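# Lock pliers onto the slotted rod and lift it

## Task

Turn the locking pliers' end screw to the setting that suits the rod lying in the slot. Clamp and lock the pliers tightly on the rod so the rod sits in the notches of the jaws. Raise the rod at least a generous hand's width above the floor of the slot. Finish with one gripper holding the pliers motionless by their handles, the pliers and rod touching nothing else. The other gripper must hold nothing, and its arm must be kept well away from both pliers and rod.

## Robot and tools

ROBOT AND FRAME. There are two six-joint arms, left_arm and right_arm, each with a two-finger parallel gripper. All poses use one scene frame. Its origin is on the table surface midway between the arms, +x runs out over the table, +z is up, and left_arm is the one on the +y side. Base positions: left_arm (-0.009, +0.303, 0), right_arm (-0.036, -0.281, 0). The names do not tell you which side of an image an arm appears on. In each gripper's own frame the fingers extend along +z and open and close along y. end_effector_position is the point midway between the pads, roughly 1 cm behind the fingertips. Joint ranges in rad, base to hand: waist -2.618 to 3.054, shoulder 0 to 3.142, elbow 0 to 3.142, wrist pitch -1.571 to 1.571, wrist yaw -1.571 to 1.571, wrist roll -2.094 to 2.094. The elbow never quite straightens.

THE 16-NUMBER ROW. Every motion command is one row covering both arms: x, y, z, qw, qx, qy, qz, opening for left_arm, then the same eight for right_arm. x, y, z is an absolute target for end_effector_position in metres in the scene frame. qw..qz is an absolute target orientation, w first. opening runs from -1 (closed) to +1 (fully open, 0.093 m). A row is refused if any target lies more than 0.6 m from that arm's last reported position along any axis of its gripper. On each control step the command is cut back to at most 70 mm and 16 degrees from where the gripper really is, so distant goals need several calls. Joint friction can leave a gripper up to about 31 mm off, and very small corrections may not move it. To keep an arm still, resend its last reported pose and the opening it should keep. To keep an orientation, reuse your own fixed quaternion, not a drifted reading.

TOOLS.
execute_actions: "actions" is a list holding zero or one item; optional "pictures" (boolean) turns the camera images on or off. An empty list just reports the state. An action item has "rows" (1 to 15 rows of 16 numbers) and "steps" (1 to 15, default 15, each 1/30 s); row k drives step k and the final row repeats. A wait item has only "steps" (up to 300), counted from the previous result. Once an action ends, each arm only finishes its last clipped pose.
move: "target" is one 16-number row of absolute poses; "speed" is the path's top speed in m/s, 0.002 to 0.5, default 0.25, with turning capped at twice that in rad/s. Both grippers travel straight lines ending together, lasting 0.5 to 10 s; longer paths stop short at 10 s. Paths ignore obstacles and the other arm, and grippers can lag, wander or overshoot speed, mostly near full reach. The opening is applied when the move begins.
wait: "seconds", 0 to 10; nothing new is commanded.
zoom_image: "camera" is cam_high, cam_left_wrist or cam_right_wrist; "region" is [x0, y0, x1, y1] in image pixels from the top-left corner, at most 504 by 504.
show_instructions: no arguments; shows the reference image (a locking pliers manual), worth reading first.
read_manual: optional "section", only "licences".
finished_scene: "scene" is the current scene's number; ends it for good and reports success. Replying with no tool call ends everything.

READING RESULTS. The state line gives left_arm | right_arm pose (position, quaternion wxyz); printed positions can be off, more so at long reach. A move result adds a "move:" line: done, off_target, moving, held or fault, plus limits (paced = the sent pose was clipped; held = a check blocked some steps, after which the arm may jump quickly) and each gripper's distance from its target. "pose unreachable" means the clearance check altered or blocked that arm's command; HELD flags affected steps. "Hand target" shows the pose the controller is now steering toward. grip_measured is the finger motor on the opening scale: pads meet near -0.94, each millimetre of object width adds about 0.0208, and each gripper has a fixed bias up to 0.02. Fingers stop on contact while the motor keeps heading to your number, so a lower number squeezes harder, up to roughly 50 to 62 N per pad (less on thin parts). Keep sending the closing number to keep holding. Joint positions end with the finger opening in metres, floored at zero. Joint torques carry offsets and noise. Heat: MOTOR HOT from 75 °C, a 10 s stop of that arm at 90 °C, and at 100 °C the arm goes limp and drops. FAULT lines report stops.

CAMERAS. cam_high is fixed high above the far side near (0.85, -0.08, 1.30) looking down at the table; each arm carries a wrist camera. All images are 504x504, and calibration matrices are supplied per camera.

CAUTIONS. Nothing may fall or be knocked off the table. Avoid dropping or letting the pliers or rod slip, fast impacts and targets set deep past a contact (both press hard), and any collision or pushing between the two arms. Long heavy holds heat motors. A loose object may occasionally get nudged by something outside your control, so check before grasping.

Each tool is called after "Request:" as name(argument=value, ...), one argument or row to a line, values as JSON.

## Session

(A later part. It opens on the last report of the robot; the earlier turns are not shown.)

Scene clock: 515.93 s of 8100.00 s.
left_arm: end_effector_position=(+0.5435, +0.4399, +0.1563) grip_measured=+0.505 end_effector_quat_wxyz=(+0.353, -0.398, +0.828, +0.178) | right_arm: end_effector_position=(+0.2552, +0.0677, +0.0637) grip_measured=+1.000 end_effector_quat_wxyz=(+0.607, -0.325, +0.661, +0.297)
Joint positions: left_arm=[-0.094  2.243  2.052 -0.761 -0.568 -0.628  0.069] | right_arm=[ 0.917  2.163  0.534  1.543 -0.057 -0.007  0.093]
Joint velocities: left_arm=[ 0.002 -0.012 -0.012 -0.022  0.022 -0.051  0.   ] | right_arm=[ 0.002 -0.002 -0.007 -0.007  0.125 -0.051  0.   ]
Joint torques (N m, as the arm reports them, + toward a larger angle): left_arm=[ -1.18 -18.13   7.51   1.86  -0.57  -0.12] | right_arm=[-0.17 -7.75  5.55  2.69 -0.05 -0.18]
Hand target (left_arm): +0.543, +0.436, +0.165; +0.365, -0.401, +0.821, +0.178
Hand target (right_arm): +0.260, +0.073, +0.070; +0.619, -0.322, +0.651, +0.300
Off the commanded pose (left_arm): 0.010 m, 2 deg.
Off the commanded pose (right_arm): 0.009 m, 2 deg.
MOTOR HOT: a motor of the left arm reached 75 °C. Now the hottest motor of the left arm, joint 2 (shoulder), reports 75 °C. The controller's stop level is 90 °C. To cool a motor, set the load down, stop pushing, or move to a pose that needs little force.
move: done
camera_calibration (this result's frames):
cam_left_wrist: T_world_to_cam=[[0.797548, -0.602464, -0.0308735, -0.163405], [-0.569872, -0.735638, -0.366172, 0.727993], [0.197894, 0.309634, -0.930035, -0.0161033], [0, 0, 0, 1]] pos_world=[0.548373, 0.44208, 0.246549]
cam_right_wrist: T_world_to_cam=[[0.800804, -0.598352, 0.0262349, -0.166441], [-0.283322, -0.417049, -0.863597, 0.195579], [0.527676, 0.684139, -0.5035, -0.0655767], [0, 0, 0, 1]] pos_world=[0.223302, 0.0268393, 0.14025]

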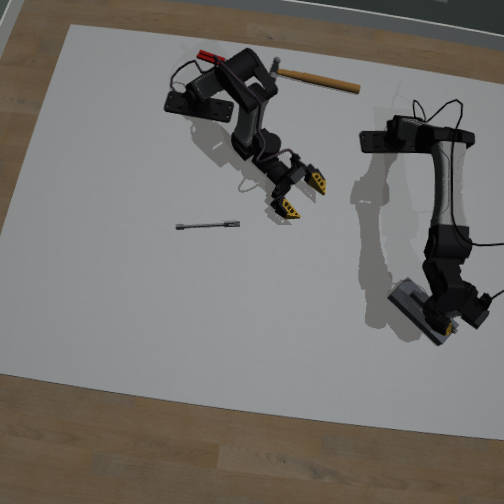

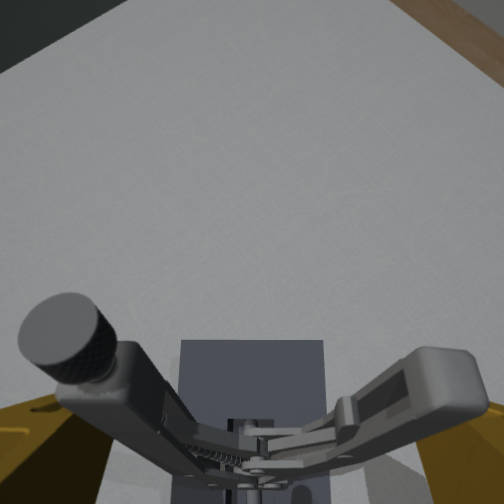

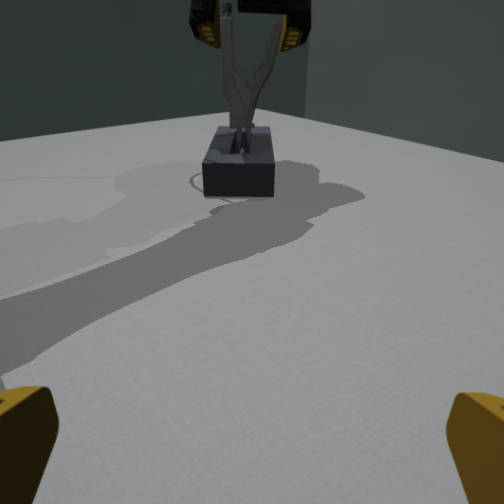

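Request:
move(
  target=[0.513,0.406,0.158,0.366,-0.400,0.821,0.178,0.5,0.26,0.073,0.07,0.620,-0.322,0.651,0.300,1],
  speed=0.025,
)

Request:
zoom_image(
  camera="cam_right_wrist",
  region=[190,60,320,190],
)

Scene clock: 520.57 s of 8100.00 s.
left_arm: end_effector_position=(+0.5142, +0.4074, +0.1500) grip_measured=+0.505 end_effector_quat_wxyz=(+0.350, -0.397, +0.830, +0.177) | right_arm: end_effector_position=(+0.2552, +0.0677, +0.0637) grip_measured=+1.000 end_effector_quat_wxyz=(+0.607, -0.325, +0.661, +0.297)
Joint positions: left_arm=[-0.159  2.114  1.83  -0.71  -0.6   -0.692  0.069] | right_arm=[ 0.917  2.163  0.534  1.543 -0.057 -0.007  0.093]
Joint velocities: left_arm=[-0.017  0.012  0.012  0.007 -0.051 -0.037  0.001] | right_arm=[ 0.017 -0.017 -0.002  0.022  0.081 -0.007  0.   ]
Joint torques (N m, as the arm reports them, + toward a larger angle): left_arm=[ -0.9  -16.55   7.19   1.89  -0.64  -0.07] | right_arm=[-0.19 -7.76  5.51  2.7  -0.03 -0.19]
Hand target (left_arm): +0.514, +0.405, +0.158; +0.365, -0.401, +0.822, +0.177
Hand target (right_arm): +0.260, +0.073, +0.070; +0.619, -0.322, +0.651, +0.300
Off the commanded pose (left_arm): 0.008 m, 2 deg.
Off the commanded pose (right_arm): 0.009 m, 2 deg.
MOTOR HOT: still on. Now the hottest motor of the left arm, joint 2 (shoulder), reports 77 °C; the controller's stop level is 90 °C.
move: done
camera_calibration (this result's frames):
cam_left_wrist: T_world_to_cam=[[0.795589, -0.604962, -0.0325466, -0.157487], [-0.574021, -0.735539, -0.359836, 0.686225], [0.193748, 0.304964, -0.932448, -0.00168981], [0, 0, 0, 1]] pos_world=[0.51953, 0.409987, 0.240227]
cam_right_wrist: T_world_to_cam=[[0.800804, -0.598352, 0.0262349, -0.166441], [-0.283322, -0.417049, -0.863597, 0.195579], [0.527676, 0.684139, -0.5035, -0.0655767], [0, 0, 0, 1]] pos_world=[0.223302, 0.0268393, 0.14025]

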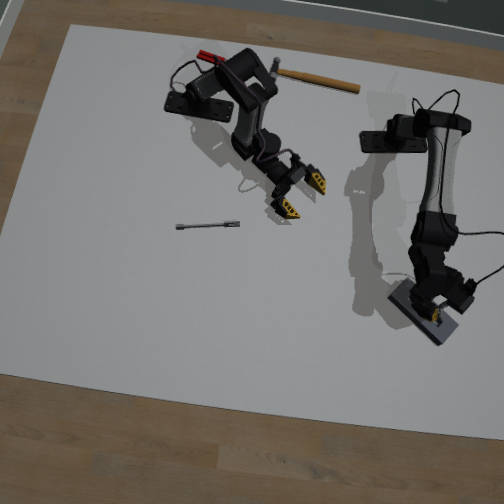

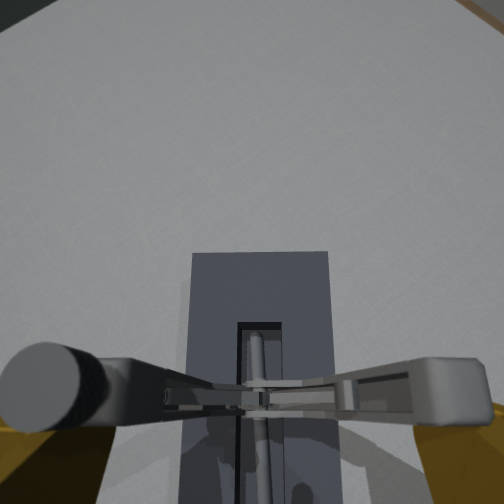

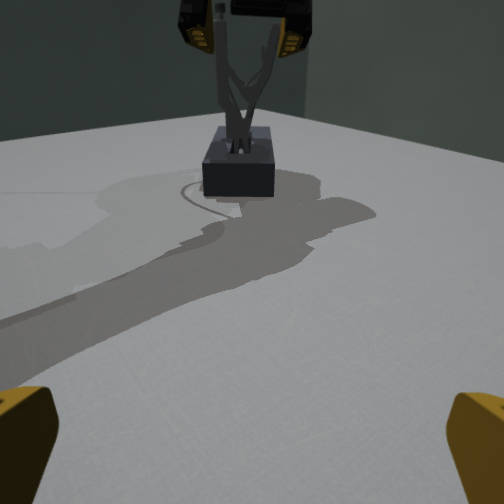

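Region (190, 60, 320, 190) of cam_right_wrist's 504x504 image, scaled by 3.877, with more detail than that image has.

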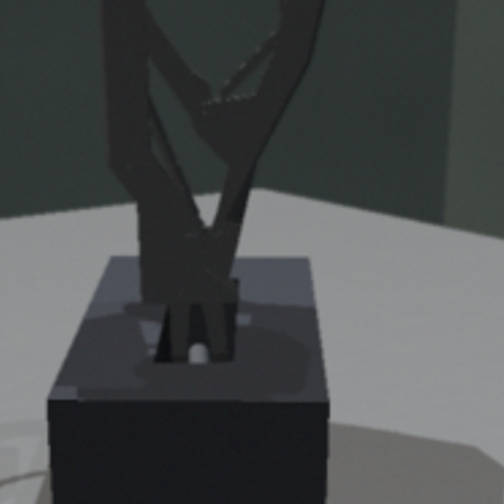

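Request:
move(
  target=[0.514,0.406,0.143,0.366,-0.400,0.821,0.178,0.3,0.26,0.073,0.07,0.620,-0.322,0.651,0.300,1],
  speed=0.015,
)

Request:
zoom_image(
  camera="cam_right_wrist",
  region=[190,60,320,190],
)

Scene clock: 525.23 s of 8100.00 s.
left_arm: end_effector_position=(+0.5155, +0.4107, +0.1496) grip_measured=+0.315 end_effector_quat_wxyz=(+0.366, -0.402, +0.820, +0.181) | right_arm: end_effector_position=(+0.2552, +0.0677, +0.0637) grip_measured=+1.000 end_effector_quat_wxyz=(+0.607, -0.325, +0.661, +0.297)
Joint positions: left_arm=[-0.159  2.103  1.789 -0.649 -0.623 -0.693  0.06 ] | right_arm=[ 0.917  2.163  0.534  1.543 -0.057 -0.007  0.093]
Joint velocities: left_arm=[ 0.002 -0.012 -0.012  0.022  0.007 -0.007 -0.001] | right_arm=[-0.007  0.002  0.007 -0.066 -0.007  0.022  0.   ]
Joint torques (N m, as the arm reports them, + toward a larger angle): left_arm=[ -0.87 -15.08   6.5    1.89  -0.41  -0.04] | right_arm=[-0.21 -7.71  5.52  2.7  -0.04 -0.19]
Hand target (left_arm): +0.514, +0.406, +0.143; +0.365, -0.400, +0.821, +0.178
Hand target (right_arm): +0.260, +0.073, +0.070; +0.619, -0.322, +0.651, +0.300
Off the commanded pose (left_arm): 0.008 m, 0 deg.
Off the commanded pose (right_arm): 0.009 m, 2 deg.
MOTOR HOT: still on. Now the hottest motor of the left arm, joint 2 (shoulder), reports 77 °C; the controller's stop level is 90 °C.
move: done
camera_calibration (this result's frames):
cam_left_wrist: T_world_to_cam=[[0.804634, -0.593458, -0.0192996, -0.167919], [-0.552114, -0.735828, -0.39208, 0.682875], [0.218482, 0.326137, -0.919728, -0.0267092], [0, 0, 0, 1]] pos_world=[0.517974, 0.411537, 0.239936]
cam_right_wrist: T_world_to_cam=[[0.800804, -0.598352, 0.0262349, -0.166441], [-0.283322, -0.417049, -0.863597, 0.195579], [0.527676, 0.684139, -0.5035, -0.0655767], [0, 0, 0, 1]] pos_world=[0.223302, 0.0268393, 0.14025]

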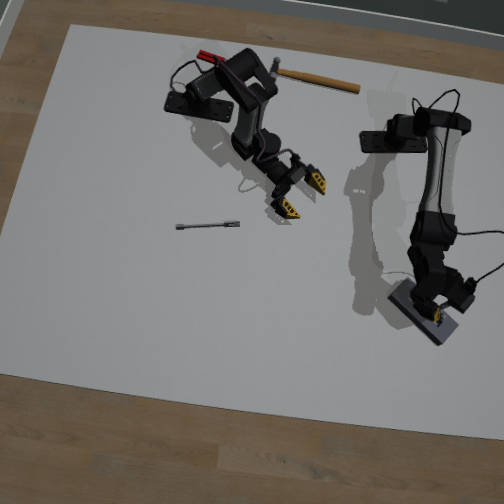

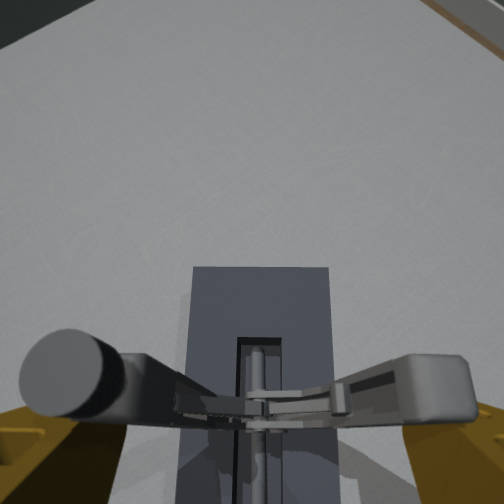

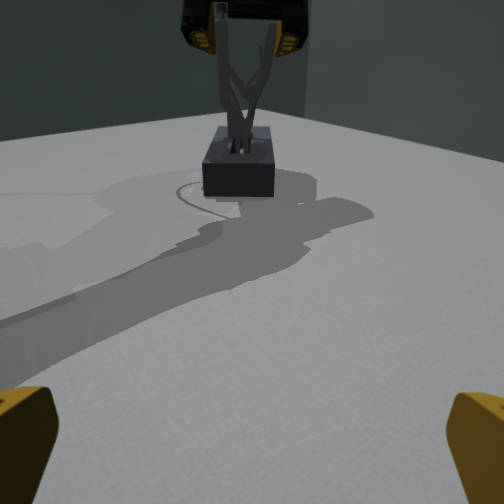

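Region (190, 60, 320, 190) of cam_right_wrist's 504x504 image, scaled by 3.877, with more detail than that image has.

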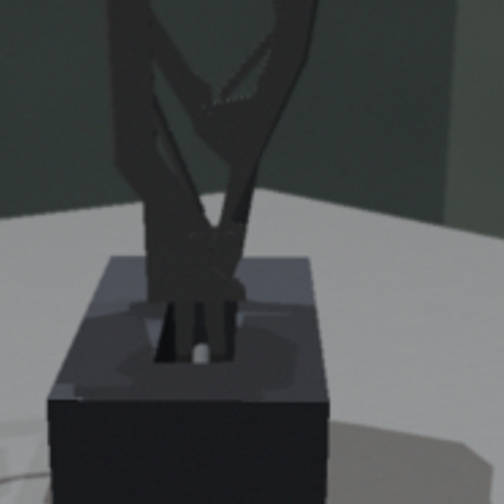

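Request:
move(
  target=[0.510,0.408,0.137,0.366,-0.400,0.821,0.178,0.3,0.26,0.073,0.07,0.620,-0.322,0.651,0.300,1],
  speed=0.012,
)

Request:
move(
  target=[0.507,0.410,0.137,0.366,-0.400,0.821,0.178,0.08,0.26,0.073,0.07,0.620,-0.322,0.651,0.300,1],
  speed=0.012,
)

Request:
zoom_image(
  camera="cam_right_wrist",
  region=[190,60,320,190],
)

Scene clock: 530.67 s of 8100.00 s.
left_arm: end_effector_position=(+0.5141, +0.4114, +0.1495) grip_measured=+0.315 end_effector_quat_wxyz=(+0.376, -0.404, +0.814, +0.180) | right_arm: end_effector_position=(+0.2552, +0.0677, +0.0637) grip_measured=+1.000 end_effector_quat_wxyz=(+0.607, -0.325, +0.661, +0.297)
Joint positions: left_arm=[-0.159  2.084  1.747 -0.604 -0.629 -0.693  0.06 ] | right_arm=[ 0.917  2.163  0.534  1.543 -0.057 -0.007  0.093]
Joint velocities: left_arm=[ 0.002  0.002 -0.017 -0.022 -0.051 -0.066 -0.001] | right_arm=[ 0.012 -0.012  0.002  0.022  0.022 -0.007  0.   ]
Joint torques (N m, as the arm reports them, + toward a larger angle): left_arm=[ -0.45 -14.41   5.97   1.76  -0.34   0.  ] | right_arm=[-0.18 -7.78  5.5   2.7  -0.05 -0.18]
Hand target (left_arm): +0.510, +0.408, +0.137; +0.366, -0.400, +0.821, +0.178
Hand target (right_arm): +0.260, +0.073, +0.070; +0.619, -0.322, +0.651, +0.300
Off the commanded pose (left_arm): 0.014 m, 1 deg.
Off the commanded pose (right_arm): 0.009 m, 2 deg.
MOTOR HOT: still on. Now the hottest motor of the left arm, joint 2 (shoulder), reports 77 °C; the controller's stop level is 90 °C.
move: off_target (left_arm)
camera_calibration (this result's frames):
cam_left_wrist: T_world_to_cam=[[0.806731, -0.590903, -0.0043325, -0.170758], [-0.541016, -0.735634, -0.407608, 0.679127], [0.237669, 0.331174, -0.913147, -0.0396546], [0, 0, 0, 1]] pos_world=[0.514599, 0.41182, 0.239867]
cam_right_wrist: T_world_to_cam=[[0.800804, -0.598352, 0.0262349, -0.166441], [-0.283322, -0.417049, -0.863597, 0.195579], [0.527676, 0.684139, -0.5035, -0.0655767], [0, 0, 0, 1]] pos_world=[0.223302, 0.0268393, 0.14025]

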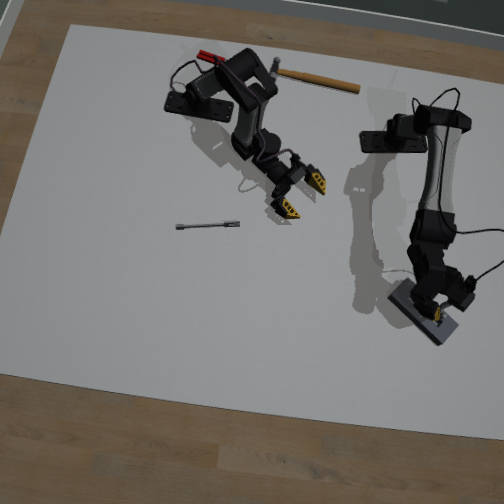

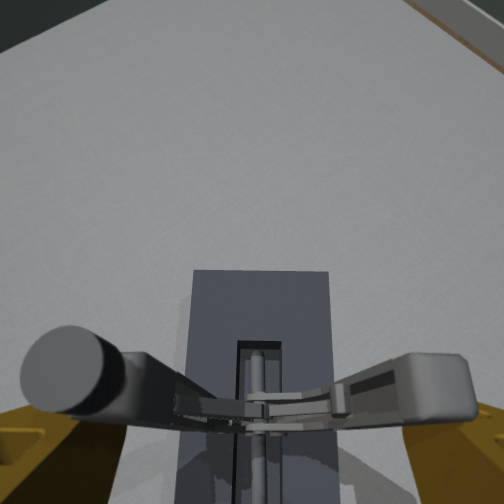

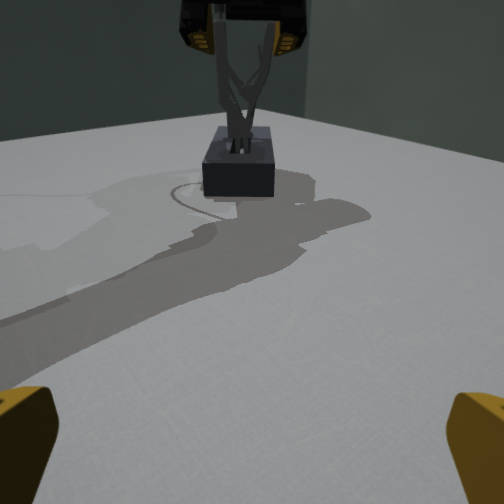

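Scene clock: 532.30 s of 8100.00 s.
left_arm: end_effector_position=(+0.5127, +0.4110, +0.1497) grip_measured=+0.247 end_effector_quat_wxyz=(+0.379, -0.405, +0.813, +0.177) | right_arm: end_effector_position=(+0.2552, +0.0677, +0.0637) grip_measured=+1.000 end_effector_quat_wxyz=(+0.607, -0.325, +0.661, +0.297)
Joint positions: left_arm=[-0.159  2.072  1.728 -0.588 -0.626 -0.693  0.057] | right_arm=[ 0.917  2.163  0.534  1.543 -0.057 -0.007  0.093]
Joint velocities: left_arm=[ 0.002 -0.012  0.012 -0.081  0.022  0.051 -0.001] | right_arm=[-0.002 -0.007 -0.002  0.007 -0.007 -0.081  0.   ]
Joint torques (N m, as the arm reports them, + toward a larger angle): left_arm=[ -0.2  -14.28   6.09   1.75  -0.32   0.08] | right_arm=[-0.16 -7.76  5.49  2.7  -0.04 -0.19]
Hand target (left_arm): +0.507, +0.410, +0.137; +0.366, -0.400, +0.821, +0.178
Hand target (right_arm): +0.260, +0.073, +0.070; +0.619, -0.322, +0.651, +0.300
Off the commanded pose (left_arm): 0.014 m, 2 deg.
Off the commanded pose (right_arm): 0.009 m, 2 deg.
MOTOR HOT: still on. Now the hottest motor of the left arm, joint 2 (shoulder), reports 77 °C; the controller's stop level is 90 °C.
move: off_target (left_arm)
camera_calibration (this result's frames):
cam_left_wrist: T_world_to_cam=[[0.8058, -0.59218, 0.00304268, -0.169968], [-0.539046, -0.735606, -0.410261, 0.677546], [0.245187, 0.328948, -0.911963, -0.0421337], [0, 0, 0, 1]] pos_world=[0.51252, 0.411615, 0.240064]
cam_right_wrist: T_world_to_cam=[[0.800804, -0.598352, 0.0262349, -0.166441], [-0.283322, -0.417049, -0.863597, 0.195579], [0.527676, 0.684139, -0.5035, -0.0655767], [0, 0, 0, 1]] pos_world=[0.223302, 0.0268393, 0.14025]

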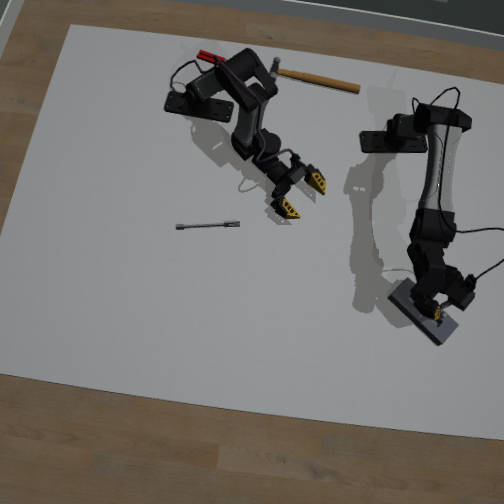

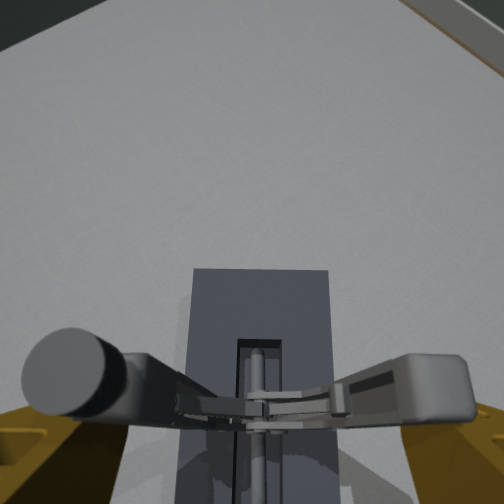

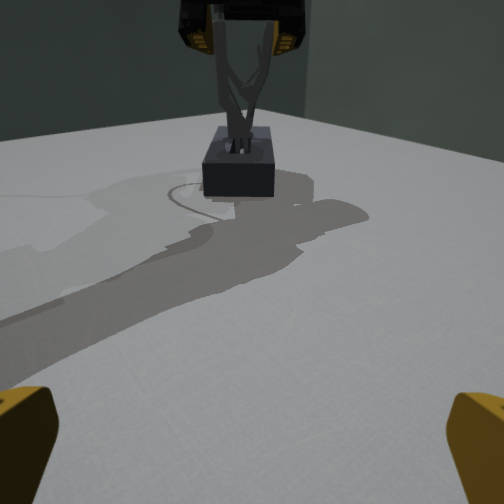

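Region (190, 60, 320, 190) of cam_right_wrist's 504x504 image, scaled by 3.877, with more detail than that image has.

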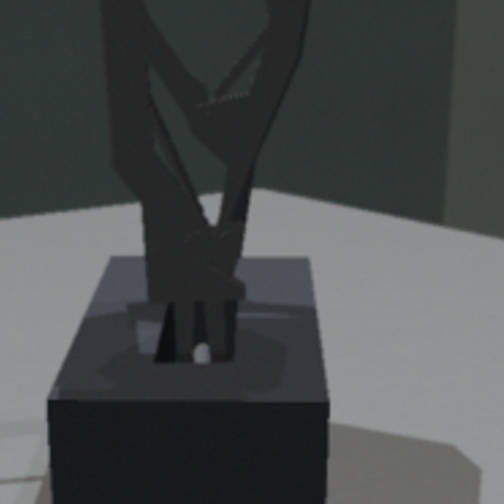

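Request:
move(
  target=[0.527,0.398,0.150,0.366,-0.400,0.821,0.178,0.5,0.26,0.073,0.07,0.620,-0.322,0.651,0.300,1],
  speed=0.015,
)

Request:
zoom_image(
  camera="cam_right_wrist",
  region=[190,60,320,190],
)

Scene clock: 536.33 s of 8100.00 s.
left_arm: end_effector_position=(+0.5183, +0.4058, +0.1493) grip_measured=+0.502 end_effector_quat_wxyz=(+0.359, -0.398, +0.823, +0.189) | right_arm: end_effector_position=(+0.2552, +0.0677, +0.0637) grip_measured=+1.000 end_effector_quat_wxyz=(+0.607, -0.325, +0.661, +0.297)
Joint positions: left_arm=[-0.172  2.131  1.84  -0.696 -0.636 -0.7    0.069] | right_arm=[ 0.917  2.163  0.534  1.543 -0.057 -0.007  0.093]
Joint velocities: left_arm=[ 0.002 -0.007  0.012  0.022  0.007 -0.037 -0.   ] | right_arm=[-0.007  0.002 -0.007 -0.066  0.066 -0.037  0.   ]
Joint torques (N m, as the arm reports them, + toward a larger angle): left_arm=[ -1.31 -12.84  12.24   1.7   -0.4   -0.13] | right_arm=[-0.19 -7.73  5.49  2.7  -0.05 -0.18]
Hand target (left_arm): +0.527, +0.398, +0.150; +0.366, -0.400, +0.821, +0.177
Hand target (right_arm): +0.260, +0.073, +0.070; +0.619, -0.322, +0.651, +0.300
Off the commanded pose (left_arm): 0.012 m, 1 deg.
Off the commanded pose (right_arm): 0.009 m, 2 deg.
MOTOR HOT: still on. Now the hottest motor of the left arm, joint 2 (shoulder), reports 77 °C; the controller's stop level is 90 °C.
move: off_target (left_arm)
camera_calibration (this result's frames):
cam_left_wrist: T_world_to_cam=[[0.803432, -0.593993, -0.0408609, -0.169076], [-0.561189, -0.732561, -0.385255, 0.683113], [0.198905, 0.332457, -0.921905, -0.018094], [0, 0, 0, 1]] pos_world=[0.522796, 0.406007, 0.239583]
cam_right_wrist: T_world_to_cam=[[0.800804, -0.598352, 0.0262349, -0.166441], [-0.283322, -0.417049, -0.863597, 0.195579], [0.527676, 0.684139, -0.5035, -0.0655767], [0, 0, 0, 1]] pos_world=[0.223302, 0.0268393, 0.14025]

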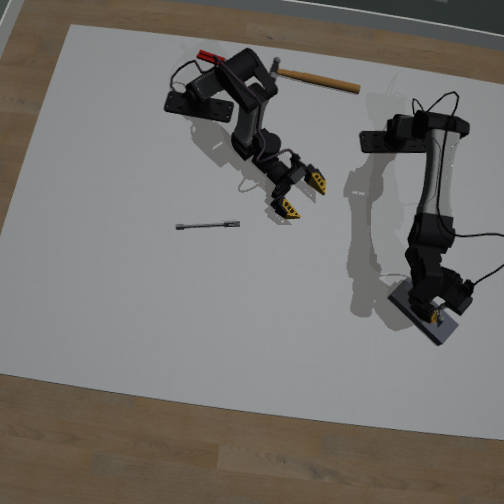

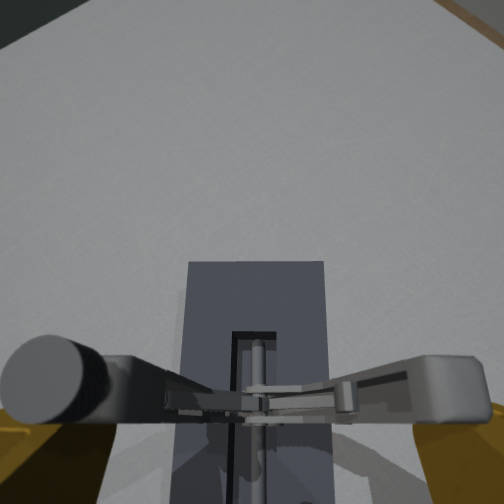

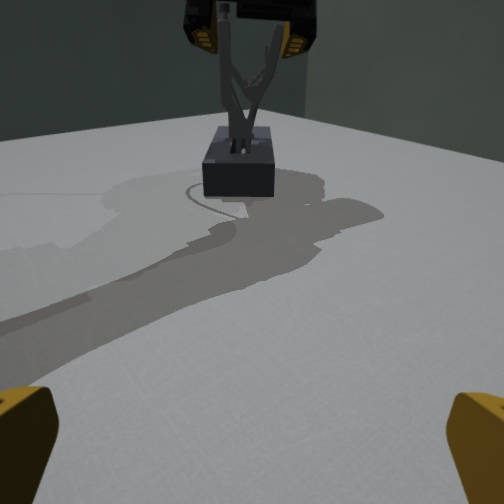

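Region (190, 60, 320, 190) of cam_right_wrist's 504x504 image, scaled by 3.877, with more detail than that image has.

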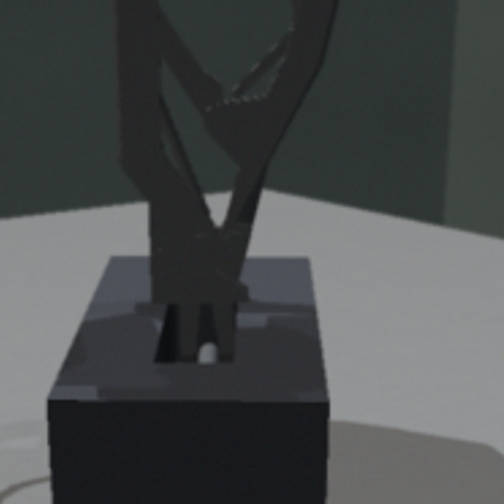

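Request:
move(
  target=[0.522,0.402,0.140,0.366,-0.400,0.821,0.178,0.5,0.26,0.073,0.07,0.620,-0.322,0.651,0.300,1],
  speed=0.012,
)

Request:
move(
  target=[0.522,0.402,0.140,0.366,-0.400,0.821,0.178,-0.05,0.26,0.073,0.07,0.620,-0.322,0.651,0.300,1],
  speed=0.012,
)

Request:
zoom_image(
  camera="cam_right_wrist",
  region=[190,60,320,190],
)

Scene clock: 540.40 s of 8100.00 s.
left_arm: end_effector_position=(+0.5196, +0.4072, +0.1492) grip_measured=+0.502 end_effector_quat_wxyz=(+0.365, -0.400, +0.819, +0.191) | right_arm: end_effector_position=(+0.2552, +0.0677, +0.0637) grip_measured=+1.000 end_effector_quat_wxyz=(+0.607, -0.325, +0.661, +0.297)
Joint positions: left_arm=[-0.172  2.131  1.831 -0.676 -0.646 -0.701  0.069] | right_arm=[ 0.917  2.163  0.534  1.543 -0.057 -0.007  0.093]
Joint velocities: left_arm=[-0.002 -0.017  0.002  0.007 -0.007 -0.051 -0.001] | right_arm=[-0.037  0.007  0.012 -0.051 -0.007  0.022  0.   ]
Joint torques (N m, as the arm reports them, + toward a larger angle): left_arm=[ -0.6  -14.63   6.73   1.98  -0.26  -0.02] | right_arm=[-0.17 -7.73  5.46  2.7  -0.05 -0.19]
Hand target (left_arm): +0.522, +0.402, +0.140; +0.365, -0.400, +0.821, +0.179
Hand target (right_arm): +0.260, +0.073, +0.070; +0.619, -0.322, +0.651, +0.300
Off the commanded pose (left_arm): 0.011 m, 1 deg.
Off the commanded pose (right_arm): 0.009 m, 2 deg.
MOTOR HOT: still on. Now the hottest motor of the left arm, joint 2 (shoulder), reports 76 °C; the controller's stop level is 90 °C.
move: off_target (left_arm)
camera_calibration (this result's frames):
cam_left_wrist: T_world_to_cam=[[0.807715, -0.588459, -0.0362212, -0.174399], [-0.551855, -0.732993, -0.397715, 0.68198], [0.207489, 0.34123, -0.916794, -0.0276533], [0, 0, 0, 1]] pos_world=[0.522956, 0.406696, 0.239564]
cam_right_wrist: T_world_to_cam=[[0.800804, -0.598352, 0.0262349, -0.166441], [-0.283322, -0.417049, -0.863597, 0.195579], [0.527676, 0.684139, -0.5035, -0.0655767], [0, 0, 0, 1]] pos_world=[0.223302, 0.0268393, 0.14025]

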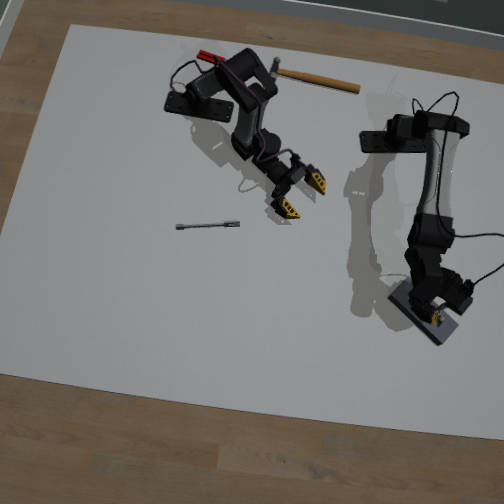

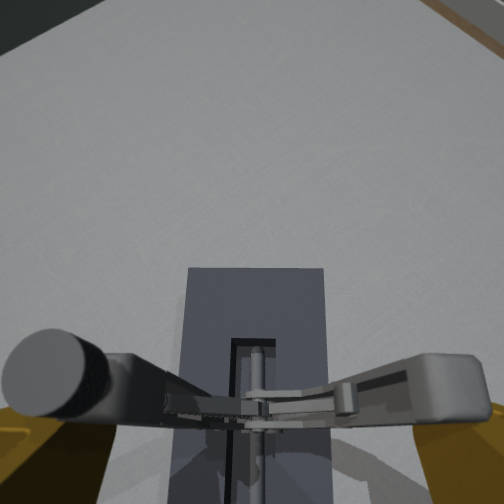

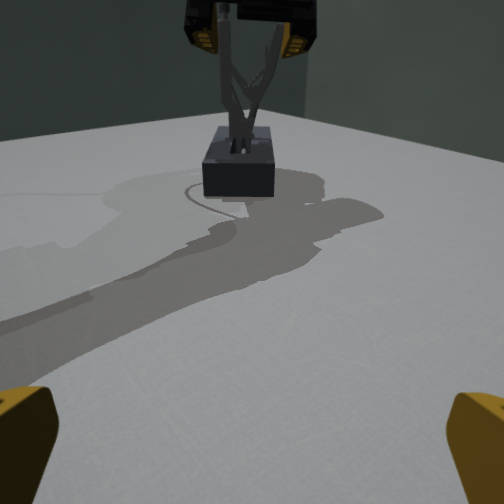

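Scene clock: 542.03 s of 8100.00 s.
left_arm: end_effector_position=(+0.5193, +0.4077, +0.1495) grip_measured=+0.262 end_effector_quat_wxyz=(+0.365, -0.401, +0.818, +0.193) | right_arm: end_effector_position=(+0.2552, +0.0677, +0.0637) grip_measured=+1.000 end_effector_quat_wxyz=(+0.607, -0.325, +0.661, +0.297)
Joint positions: left_arm=[-0.172  2.131  1.831 -0.677 -0.65  -0.701  0.058] | right_arm=[ 0.917  2.163  0.534  1.543 -0.057 -0.007  0.093]
Joint velocities: left_arm=[-0.007 -0.007  0.012 -0.022  0.007  0.007 -0.   ] | right_arm=[ 0.002 -0.022  0.007  0.022  0.037  0.007  0.   ]
Joint torques (N m, as the arm reports them, + toward a larger angle): left_arm=[ -0.53 -14.61   6.78   2.02  -0.17  -0.06] | right_arm=[-0.15 -7.73  5.49  2.7  -0.04 -0.18]
Hand target (left_arm): +0.522, +0.402, +0.140; +0.365, -0.401, +0.821, +0.178
Hand target (right_arm): +0.260, +0.073, +0.070; +0.619, -0.322, +0.651, +0.300
Off the commanded pose (left_arm): 0.011 m, 2 deg.
Off the commanded pose (right_arm): 0.009 m, 2 deg.
MOTOR HOT: still on. Now the hottest motor of the left arm, joint 2 (shoulder), reports 76 °C; the controller's stop level is 90 °C.
move: off_target (left_arm)
camera_calibration (this result's frames):
cam_left_wrist: T_world_to_cam=[[0.808798, -0.586813, -0.0386838, -0.174723], [-0.550725, -0.732703, -0.399809, 0.681915], [0.206269, 0.344669, -0.915782, -0.0284347], [0, 0, 0, 1]] pos_world=[0.522729, 0.406913, 0.239837]
cam_right_wrist: T_world_to_cam=[[0.800804, -0.598352, 0.0262349, -0.166441], [-0.283322, -0.417049, -0.863597, 0.195579], [0.527676, 0.684139, -0.5035, -0.0655767], [0, 0, 0, 1]] pos_world=[0.223302, 0.0268393, 0.14025]

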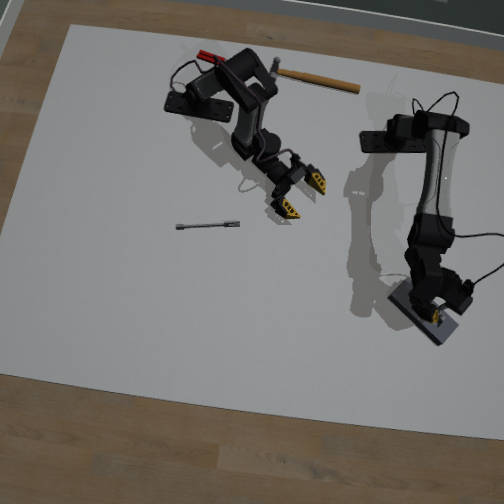

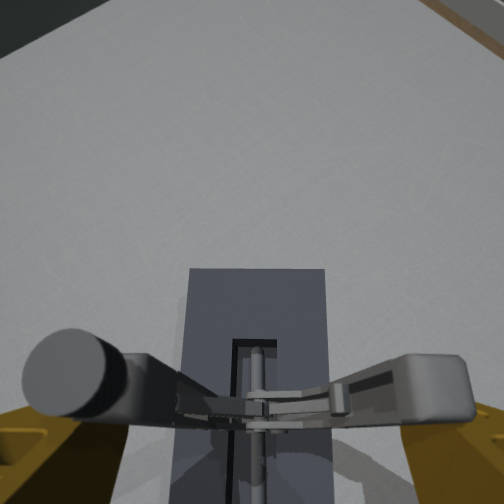

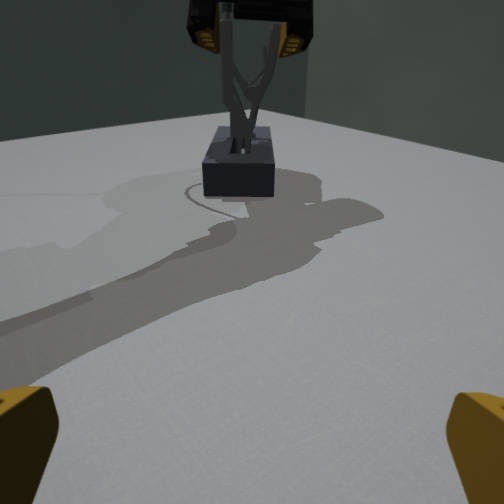

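Region (190, 60, 320, 190) of cam_right_wrist's 504x504 image, scaled by 3.877, with more detail than that image has.

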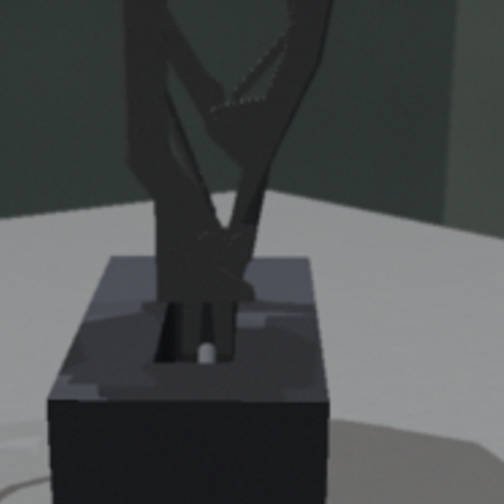

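Request:
move(
  target=[0.517,0.408,0.152,0.366,-0.400,0.821,0.178,0.52,0.20,-0.15,0.15,0.620,-0.322,0.651,0.300,1],
  speed=0.2,
)

Request:
move(
  target=[0.515,0.408,0.225,0.366,-0.400,0.821,0.178,0.52,0.20,-0.2,0.2,0.3,0,0.954,0,1],
  speed=0.06,
)

Scene clock: 568.17 s of 8100.00 s.
left_arm: end_effector_position=(+0.5187, +0.4070, +0.1499) grip_measured=+0.521 end_effector_quat_wxyz=(+0.361, -0.398, +0.822, +0.186) | right_arm: end_effector_position=(+0.2071, -0.1481, +0.1540) grip_measured=+1.000 end_effector_quat_wxyz=(+0.620, -0.315, +0.650, +0.307)
Joint positions: left_arm=[-0.169  2.126  1.831 -0.683 -0.631 -0.695  0.07 ] | right_arm=[ 0.064  1.018  0.027  0.922 -0.908 -0.046  0.093]
Joint velocities: left_arm=[ 0.007  0.007 -0.007  0.007 -0.051 -0.022 -0.   ] | right_arm=[-0.017 -0.007 -0.017  0.007  0.095  0.022  0.   ]
Joint torques (N m, as the arm reports them, + toward a larger angle): left_arm=[  0.21 -16.68   6.99   1.87  -0.31   0.04] | right_arm=[-0.88 -3.1   5.45  2.   -0.15 -0.19]
Hand target (left_arm): +0.517, +0.408, +0.152; +0.366, -0.400, +0.821, +0.178
Hand target (right_arm): +0.204, -0.149, +0.151; +0.619, -0.316, +0.650, +0.305
Off the commanded pose (left_arm): 0.003 m, 1 deg.
Off the commanded pose (right_arm): 0.008 m, 1 deg.
MOTOR HOT: still on. Now the hottest motor of the left arm, joint 2 (shoulder), reports 76 °C; the controller's stop level is 90 °C.
move: done
camera_calibration (this result's frames):
cam_left_wrist: T_world_to_cam=[[0.802235, -0.596003, -0.0346304, -0.168099], [-0.560414, -0.731798, -0.387825, 0.684078], [0.205802, 0.330534, -0.921082, -0.0209106], [0, 0, 0, 1]] pos_world=[0.522525, 0.407331, 0.240221]
cam_right_wrist: T_world_to_cam=[[0.799197, -0.600824, 0.0171887, -0.258001], [-0.267415, -0.381027, -0.885047, 0.175223], [0.538306, 0.70273, -0.465185, 0.147572], [0, 0, 0, 1]] pos_world=[0.173612, -0.191951, 0.228164]

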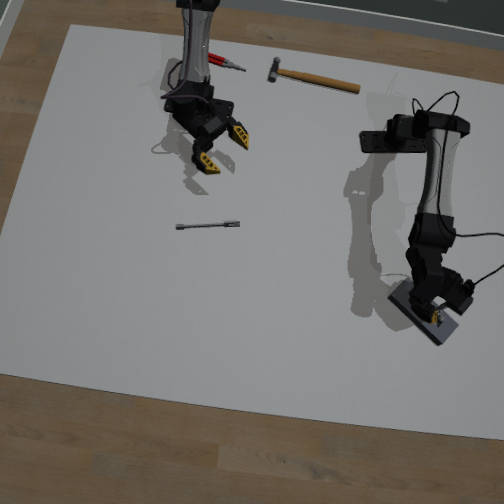

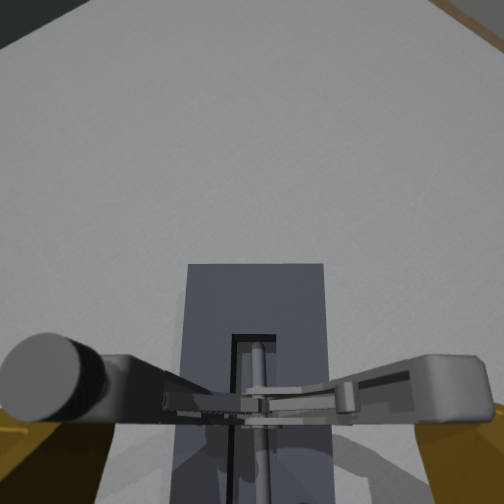

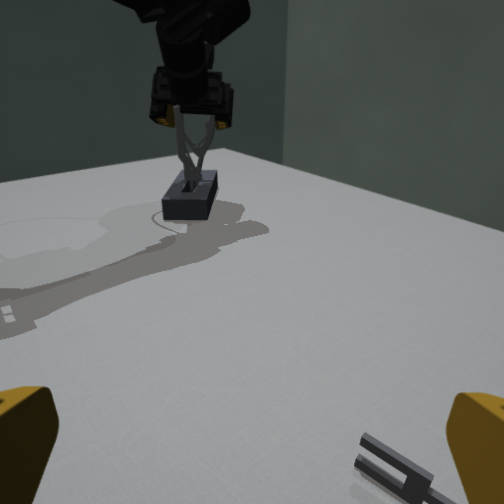

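Scene clock: 578.53 s of 8100.00 s.
left_arm: end_effector_position=(+0.5104, +0.4035, +0.2010) grip_measured=+0.521 end_effector_quat_wxyz=(+0.344, -0.393, +0.833, +0.182) | right_arm: end_effector_position=(+0.1988, -0.1996, +0.1955) grip_measured=+1.000 end_effector_quat_wxyz=(+0.326, -0.027, +0.945, +0.016)
Joint positions: left_arm=[-0.169  2.126  2.058 -0.946 -0.607 -0.695  0.07 ] | right_arm=[ 0.573  0.934  0.945 -0.963  0.262  0.369  0.093]
Joint velocities: left_arm=[-0.012 -0.002 -0.002 -0.007 -0.051  0.037 -0.001] | right_arm=[-0.012  0.002 -0.007  0.022 -0.066  0.022  0.   ]
Joint torques (N m, as the arm reports them, + toward a larger angle): left_arm=[  0.02 -15.61  12.26   1.62  -0.6    0.01] | right_arm=[ 0.33  0.16  8.97  1.61  0.14 -0.05]
Hand target (left_arm): +0.513, +0.408, +0.221; +0.366, -0.400, +0.821, +0.179
Hand target (right_arm): +0.200, -0.198, +0.198; +0.323, -0.026, +0.946, +0.013
Off the commanded pose (left_arm): 0.025 m, 3 deg.
Off the commanded pose (right_arm): 0.005 m, 5 deg.
MOTOR HOT: still on. Now the hottest motor of the left arm, joint 2 (shoulder), reports 78 °C; the controller's stop level is 90 °C.
move: off_target (left_arm, right_arm; path cut at 10 s)
camera_calibration (this result's frames):
cam_left_wrist: T_world_to_cam=[[0.792643, -0.607649, -0.049797, -0.149138], [-0.583215, -0.73189, -0.352416, 0.701283], [0.177699, 0.308382, -0.934518, 0.0549484], [0, 0, 0, 1]] pos_world=[0.517448, 0.405693, 0.291067]
cam_right_wrist: T_world_to_cam=[[0.0912706, -0.995786, -0.00893849, -0.216061], [-0.971293, -0.0870383, -0.221393, 0.258992], [0.219682, 0.0288886, -0.975144, 0.236115], [0, 0, 0, 1]] pos_world=[0.219407, -0.19943, 0.285654]

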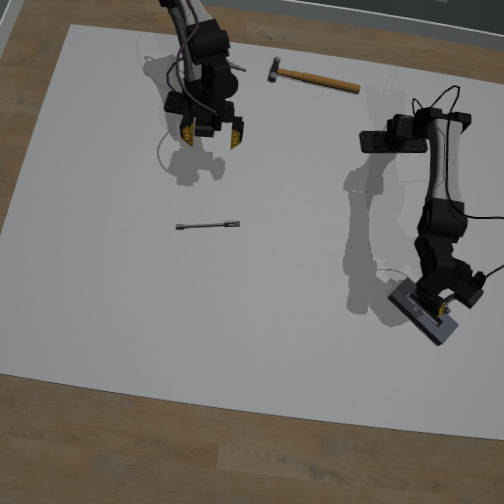

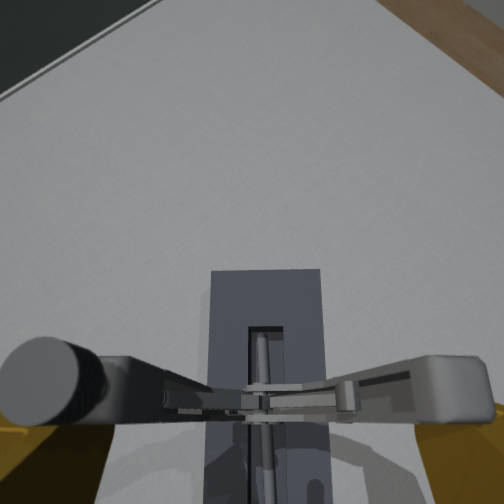

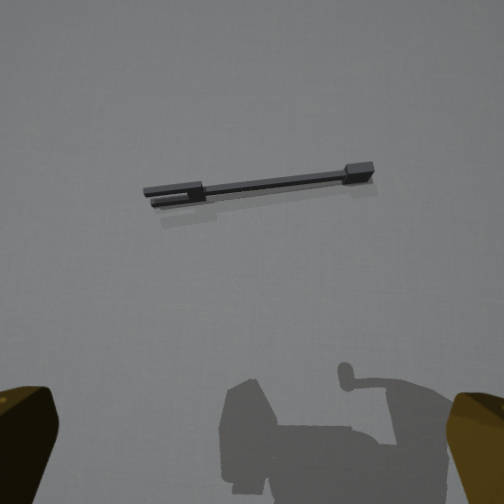

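Request:
move(
  target=[0.40,0.22,0.26,0.609,0.021,0.793,-0.016,0.42,0.18,-0.22,0.2,0.3,0,0.954,0,-0.3],
  speed=0.2,
)

Request:
move(
  target=[0.196,-0.085,0.18,0.670,0.312,0.562,-0.371,0.42,0.18,-0.22,0.2,0.3,0,0.954,0,-0.3],
  speed=0.2,
)

Scene clock: 585.10 s of 8100.00 s.
left_arm: end_effector_position=(+0.4009, +0.2214, +0.2502) grip_measured=+0.426 end_effector_quat_wxyz=(+0.589, +0.016, +0.808, -0.008) | right_arm: end_effector_position=(+0.1803, -0.2186, +0.1876) grip_measured=-0.298 end_effector_quat_wxyz=(+0.285, -0.010, +0.958, -0.008)
Joint positions: left_arm=[-0.475  1.27   0.87   0.078 -0.252 -0.078  0.066] | right_arm=[ 0.539  0.921  0.958 -1.087  0.262  0.386  0.031]
Joint velocities: left_arm=[-0.012 -0.017 -0.017 -0.007  0.022  0.007  0.   ] | right_arm=[-0.017  0.007 -0.012 -0.081 -0.051  0.125 -0.   ]
Joint torques (N m, as the arm reports them, + toward a larger angle): left_arm=[-0.94 -8.01  8.42  3.15 -0.09  0.17] | right_arm=[-0.9  -3.08  9.2   1.47  0.08 -0.06]
Hand target (left_arm): +0.399, +0.218, +0.263; +0.611, +0.019, +0.791, -0.015
Hand target (right_arm): +0.180, -0.220, +0.200; +0.300, -0.000, +0.954, +0.000
Off the commanded pose (left_arm): 0.010 m, 3 deg.
Off the commanded pose (right_arm): 0.013 m, 2 deg.
MOTOR HOT: still on. Now the hottest motor of the left arm, joint 2 (shoulder), reports 77 °C; the controller's stop level is 90 °C.
move: off_target (left_arm, right_arm)
camera_calibration (this result's frames):
cam_left_wrist: T_world_to_cam=[[-0.00806903, -0.999909, -0.0108369, 0.227608], [-0.682152, 0.0134282, -0.731087, 0.490922], [0.731166, 0.00149325, -0.682198, -0.0405014], [0, 0, 0, 1]] pos_world=[0.366333, 0.221055, 0.333743]
cam_right_wrist: T_world_to_cam=[[0.0439883, -0.998792, 0.0218854, -0.231233], [-0.989772, -0.0465458, -0.134848, 0.233586], [0.135704, -0.0157298, -0.990625, 0.241242], [0, 0, 0, 1]] pos_world=[0.208631, -0.216287, 0.27554]

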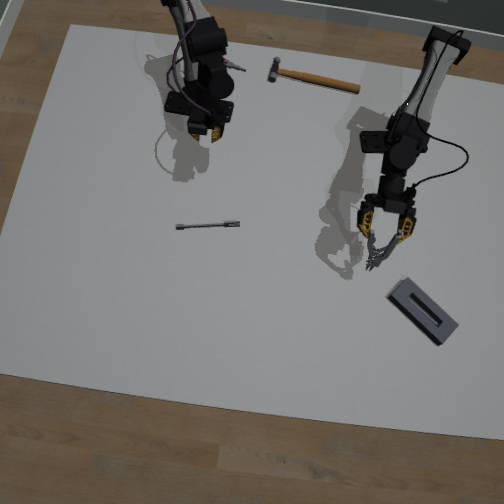

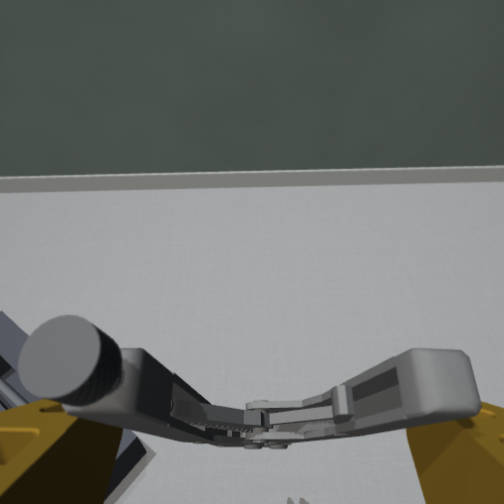

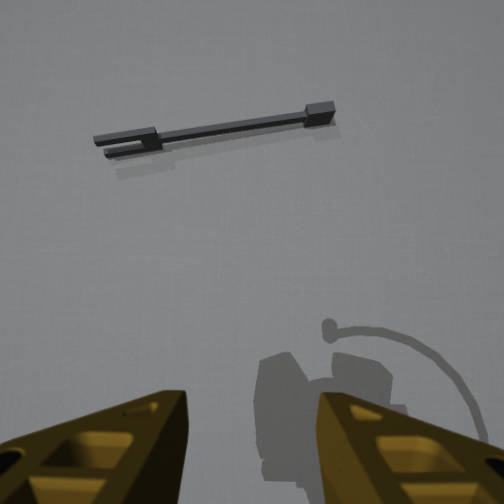

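Scene clock: 588.47 s of 8100.00 s.
left_arm: end_effector_position=(+0.1982, -0.0801, +0.1590) grip_measured=+0.425 end_effector_quat_wxyz=(+0.652, +0.312, +0.589, -0.360) | right_arm: end_effector_position=(+0.1803, -0.2186, +0.1876) grip_measured=-0.298 end_effector_quat_wxyz=(+0.285, -0.008, +0.959, -0.007)
Joint positions: left_arm=[-1.305  1.876  0.458  1.53  -0.136 -0.003  0.066] | right_arm=[ 0.539  0.921  0.958 -1.087  0.262  0.39   0.031]
Joint velocities: left_arm=[-0.002  0.012  0.002  0.081  0.081  0.022  0.001] | right_arm=[ 0.002 -0.007 -0.012 -0.051  0.007  0.051  0.001]
Joint torques (N m, as the arm reports them, + toward a larger angle): left_arm=[-0.65 -7.44  8.7   3.16  0.03  0.13] | right_arm=[-0.6  -3.1   9.07  1.44  0.1  -0.05]
Hand target (left_arm): +0.197, -0.086, +0.179; +0.672, +0.301, +0.562, -0.376
Hand target (right_arm): +0.180, -0.220, +0.200; +0.300, +0.000, +0.954, -0.000
Off the commanded pose (left_arm): 0.022 m, 4 deg.
Off the commanded pose (right_arm): 0.013 m, 2 deg.
MOTOR HOT: still on. Now the hottest motor of the left arm, joint 2 (shoulder), reports 75 °C; the controller's stop level is 90 °C.
joint sent to its limit (left arm) — the command would take joint 4 (wrist pitch) past its upper limit, so that joint was sent only as far as its limit.
move: off_target (left_arm, right_arm)
camera_calibration (this result's frames):
cam_left_wrist: T_world_to_cam=[[-0.823004, -0.567542, 0.0236933, 0.114118], [-0.201881, 0.253255, -0.9461, 0.248201], [0.530951, -0.783427, -0.323005, -0.0343764], [0, 0, 0, 1]] pos_world=[0.162279, -0.0250225, 0.221016]
cam_right_wrist: T_world_to_cam=[[0.0411152, -0.998954, 0.0200135, -0.230399], [-0.989897, -0.0434464, -0.134965, 0.234308], [0.135694, -0.0142622, -0.990648, 0.241569], [0, 0, 0, 1]] pos_world=[0.208634, -0.216533, 0.275545]

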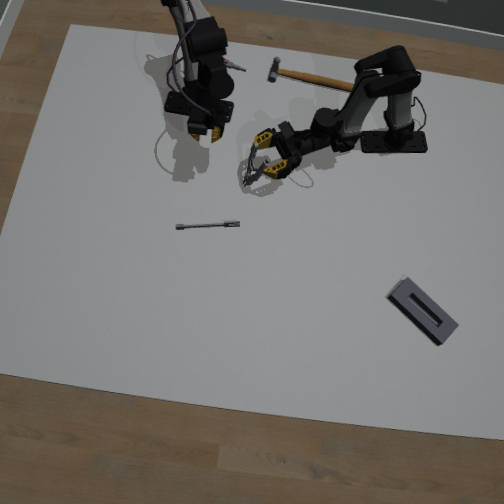

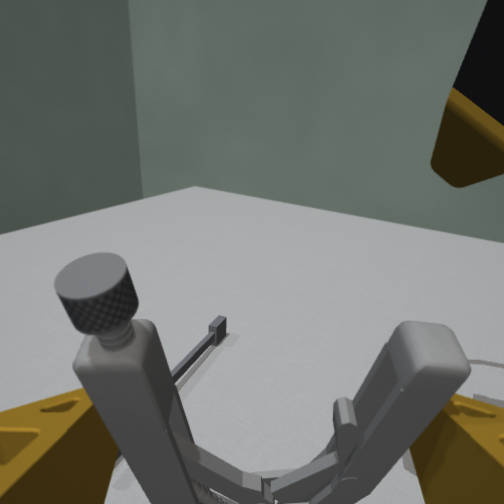

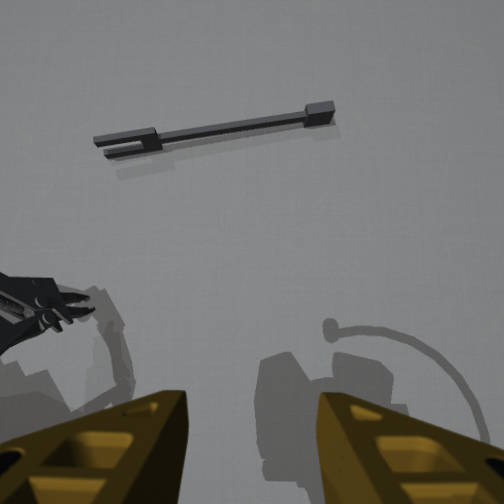

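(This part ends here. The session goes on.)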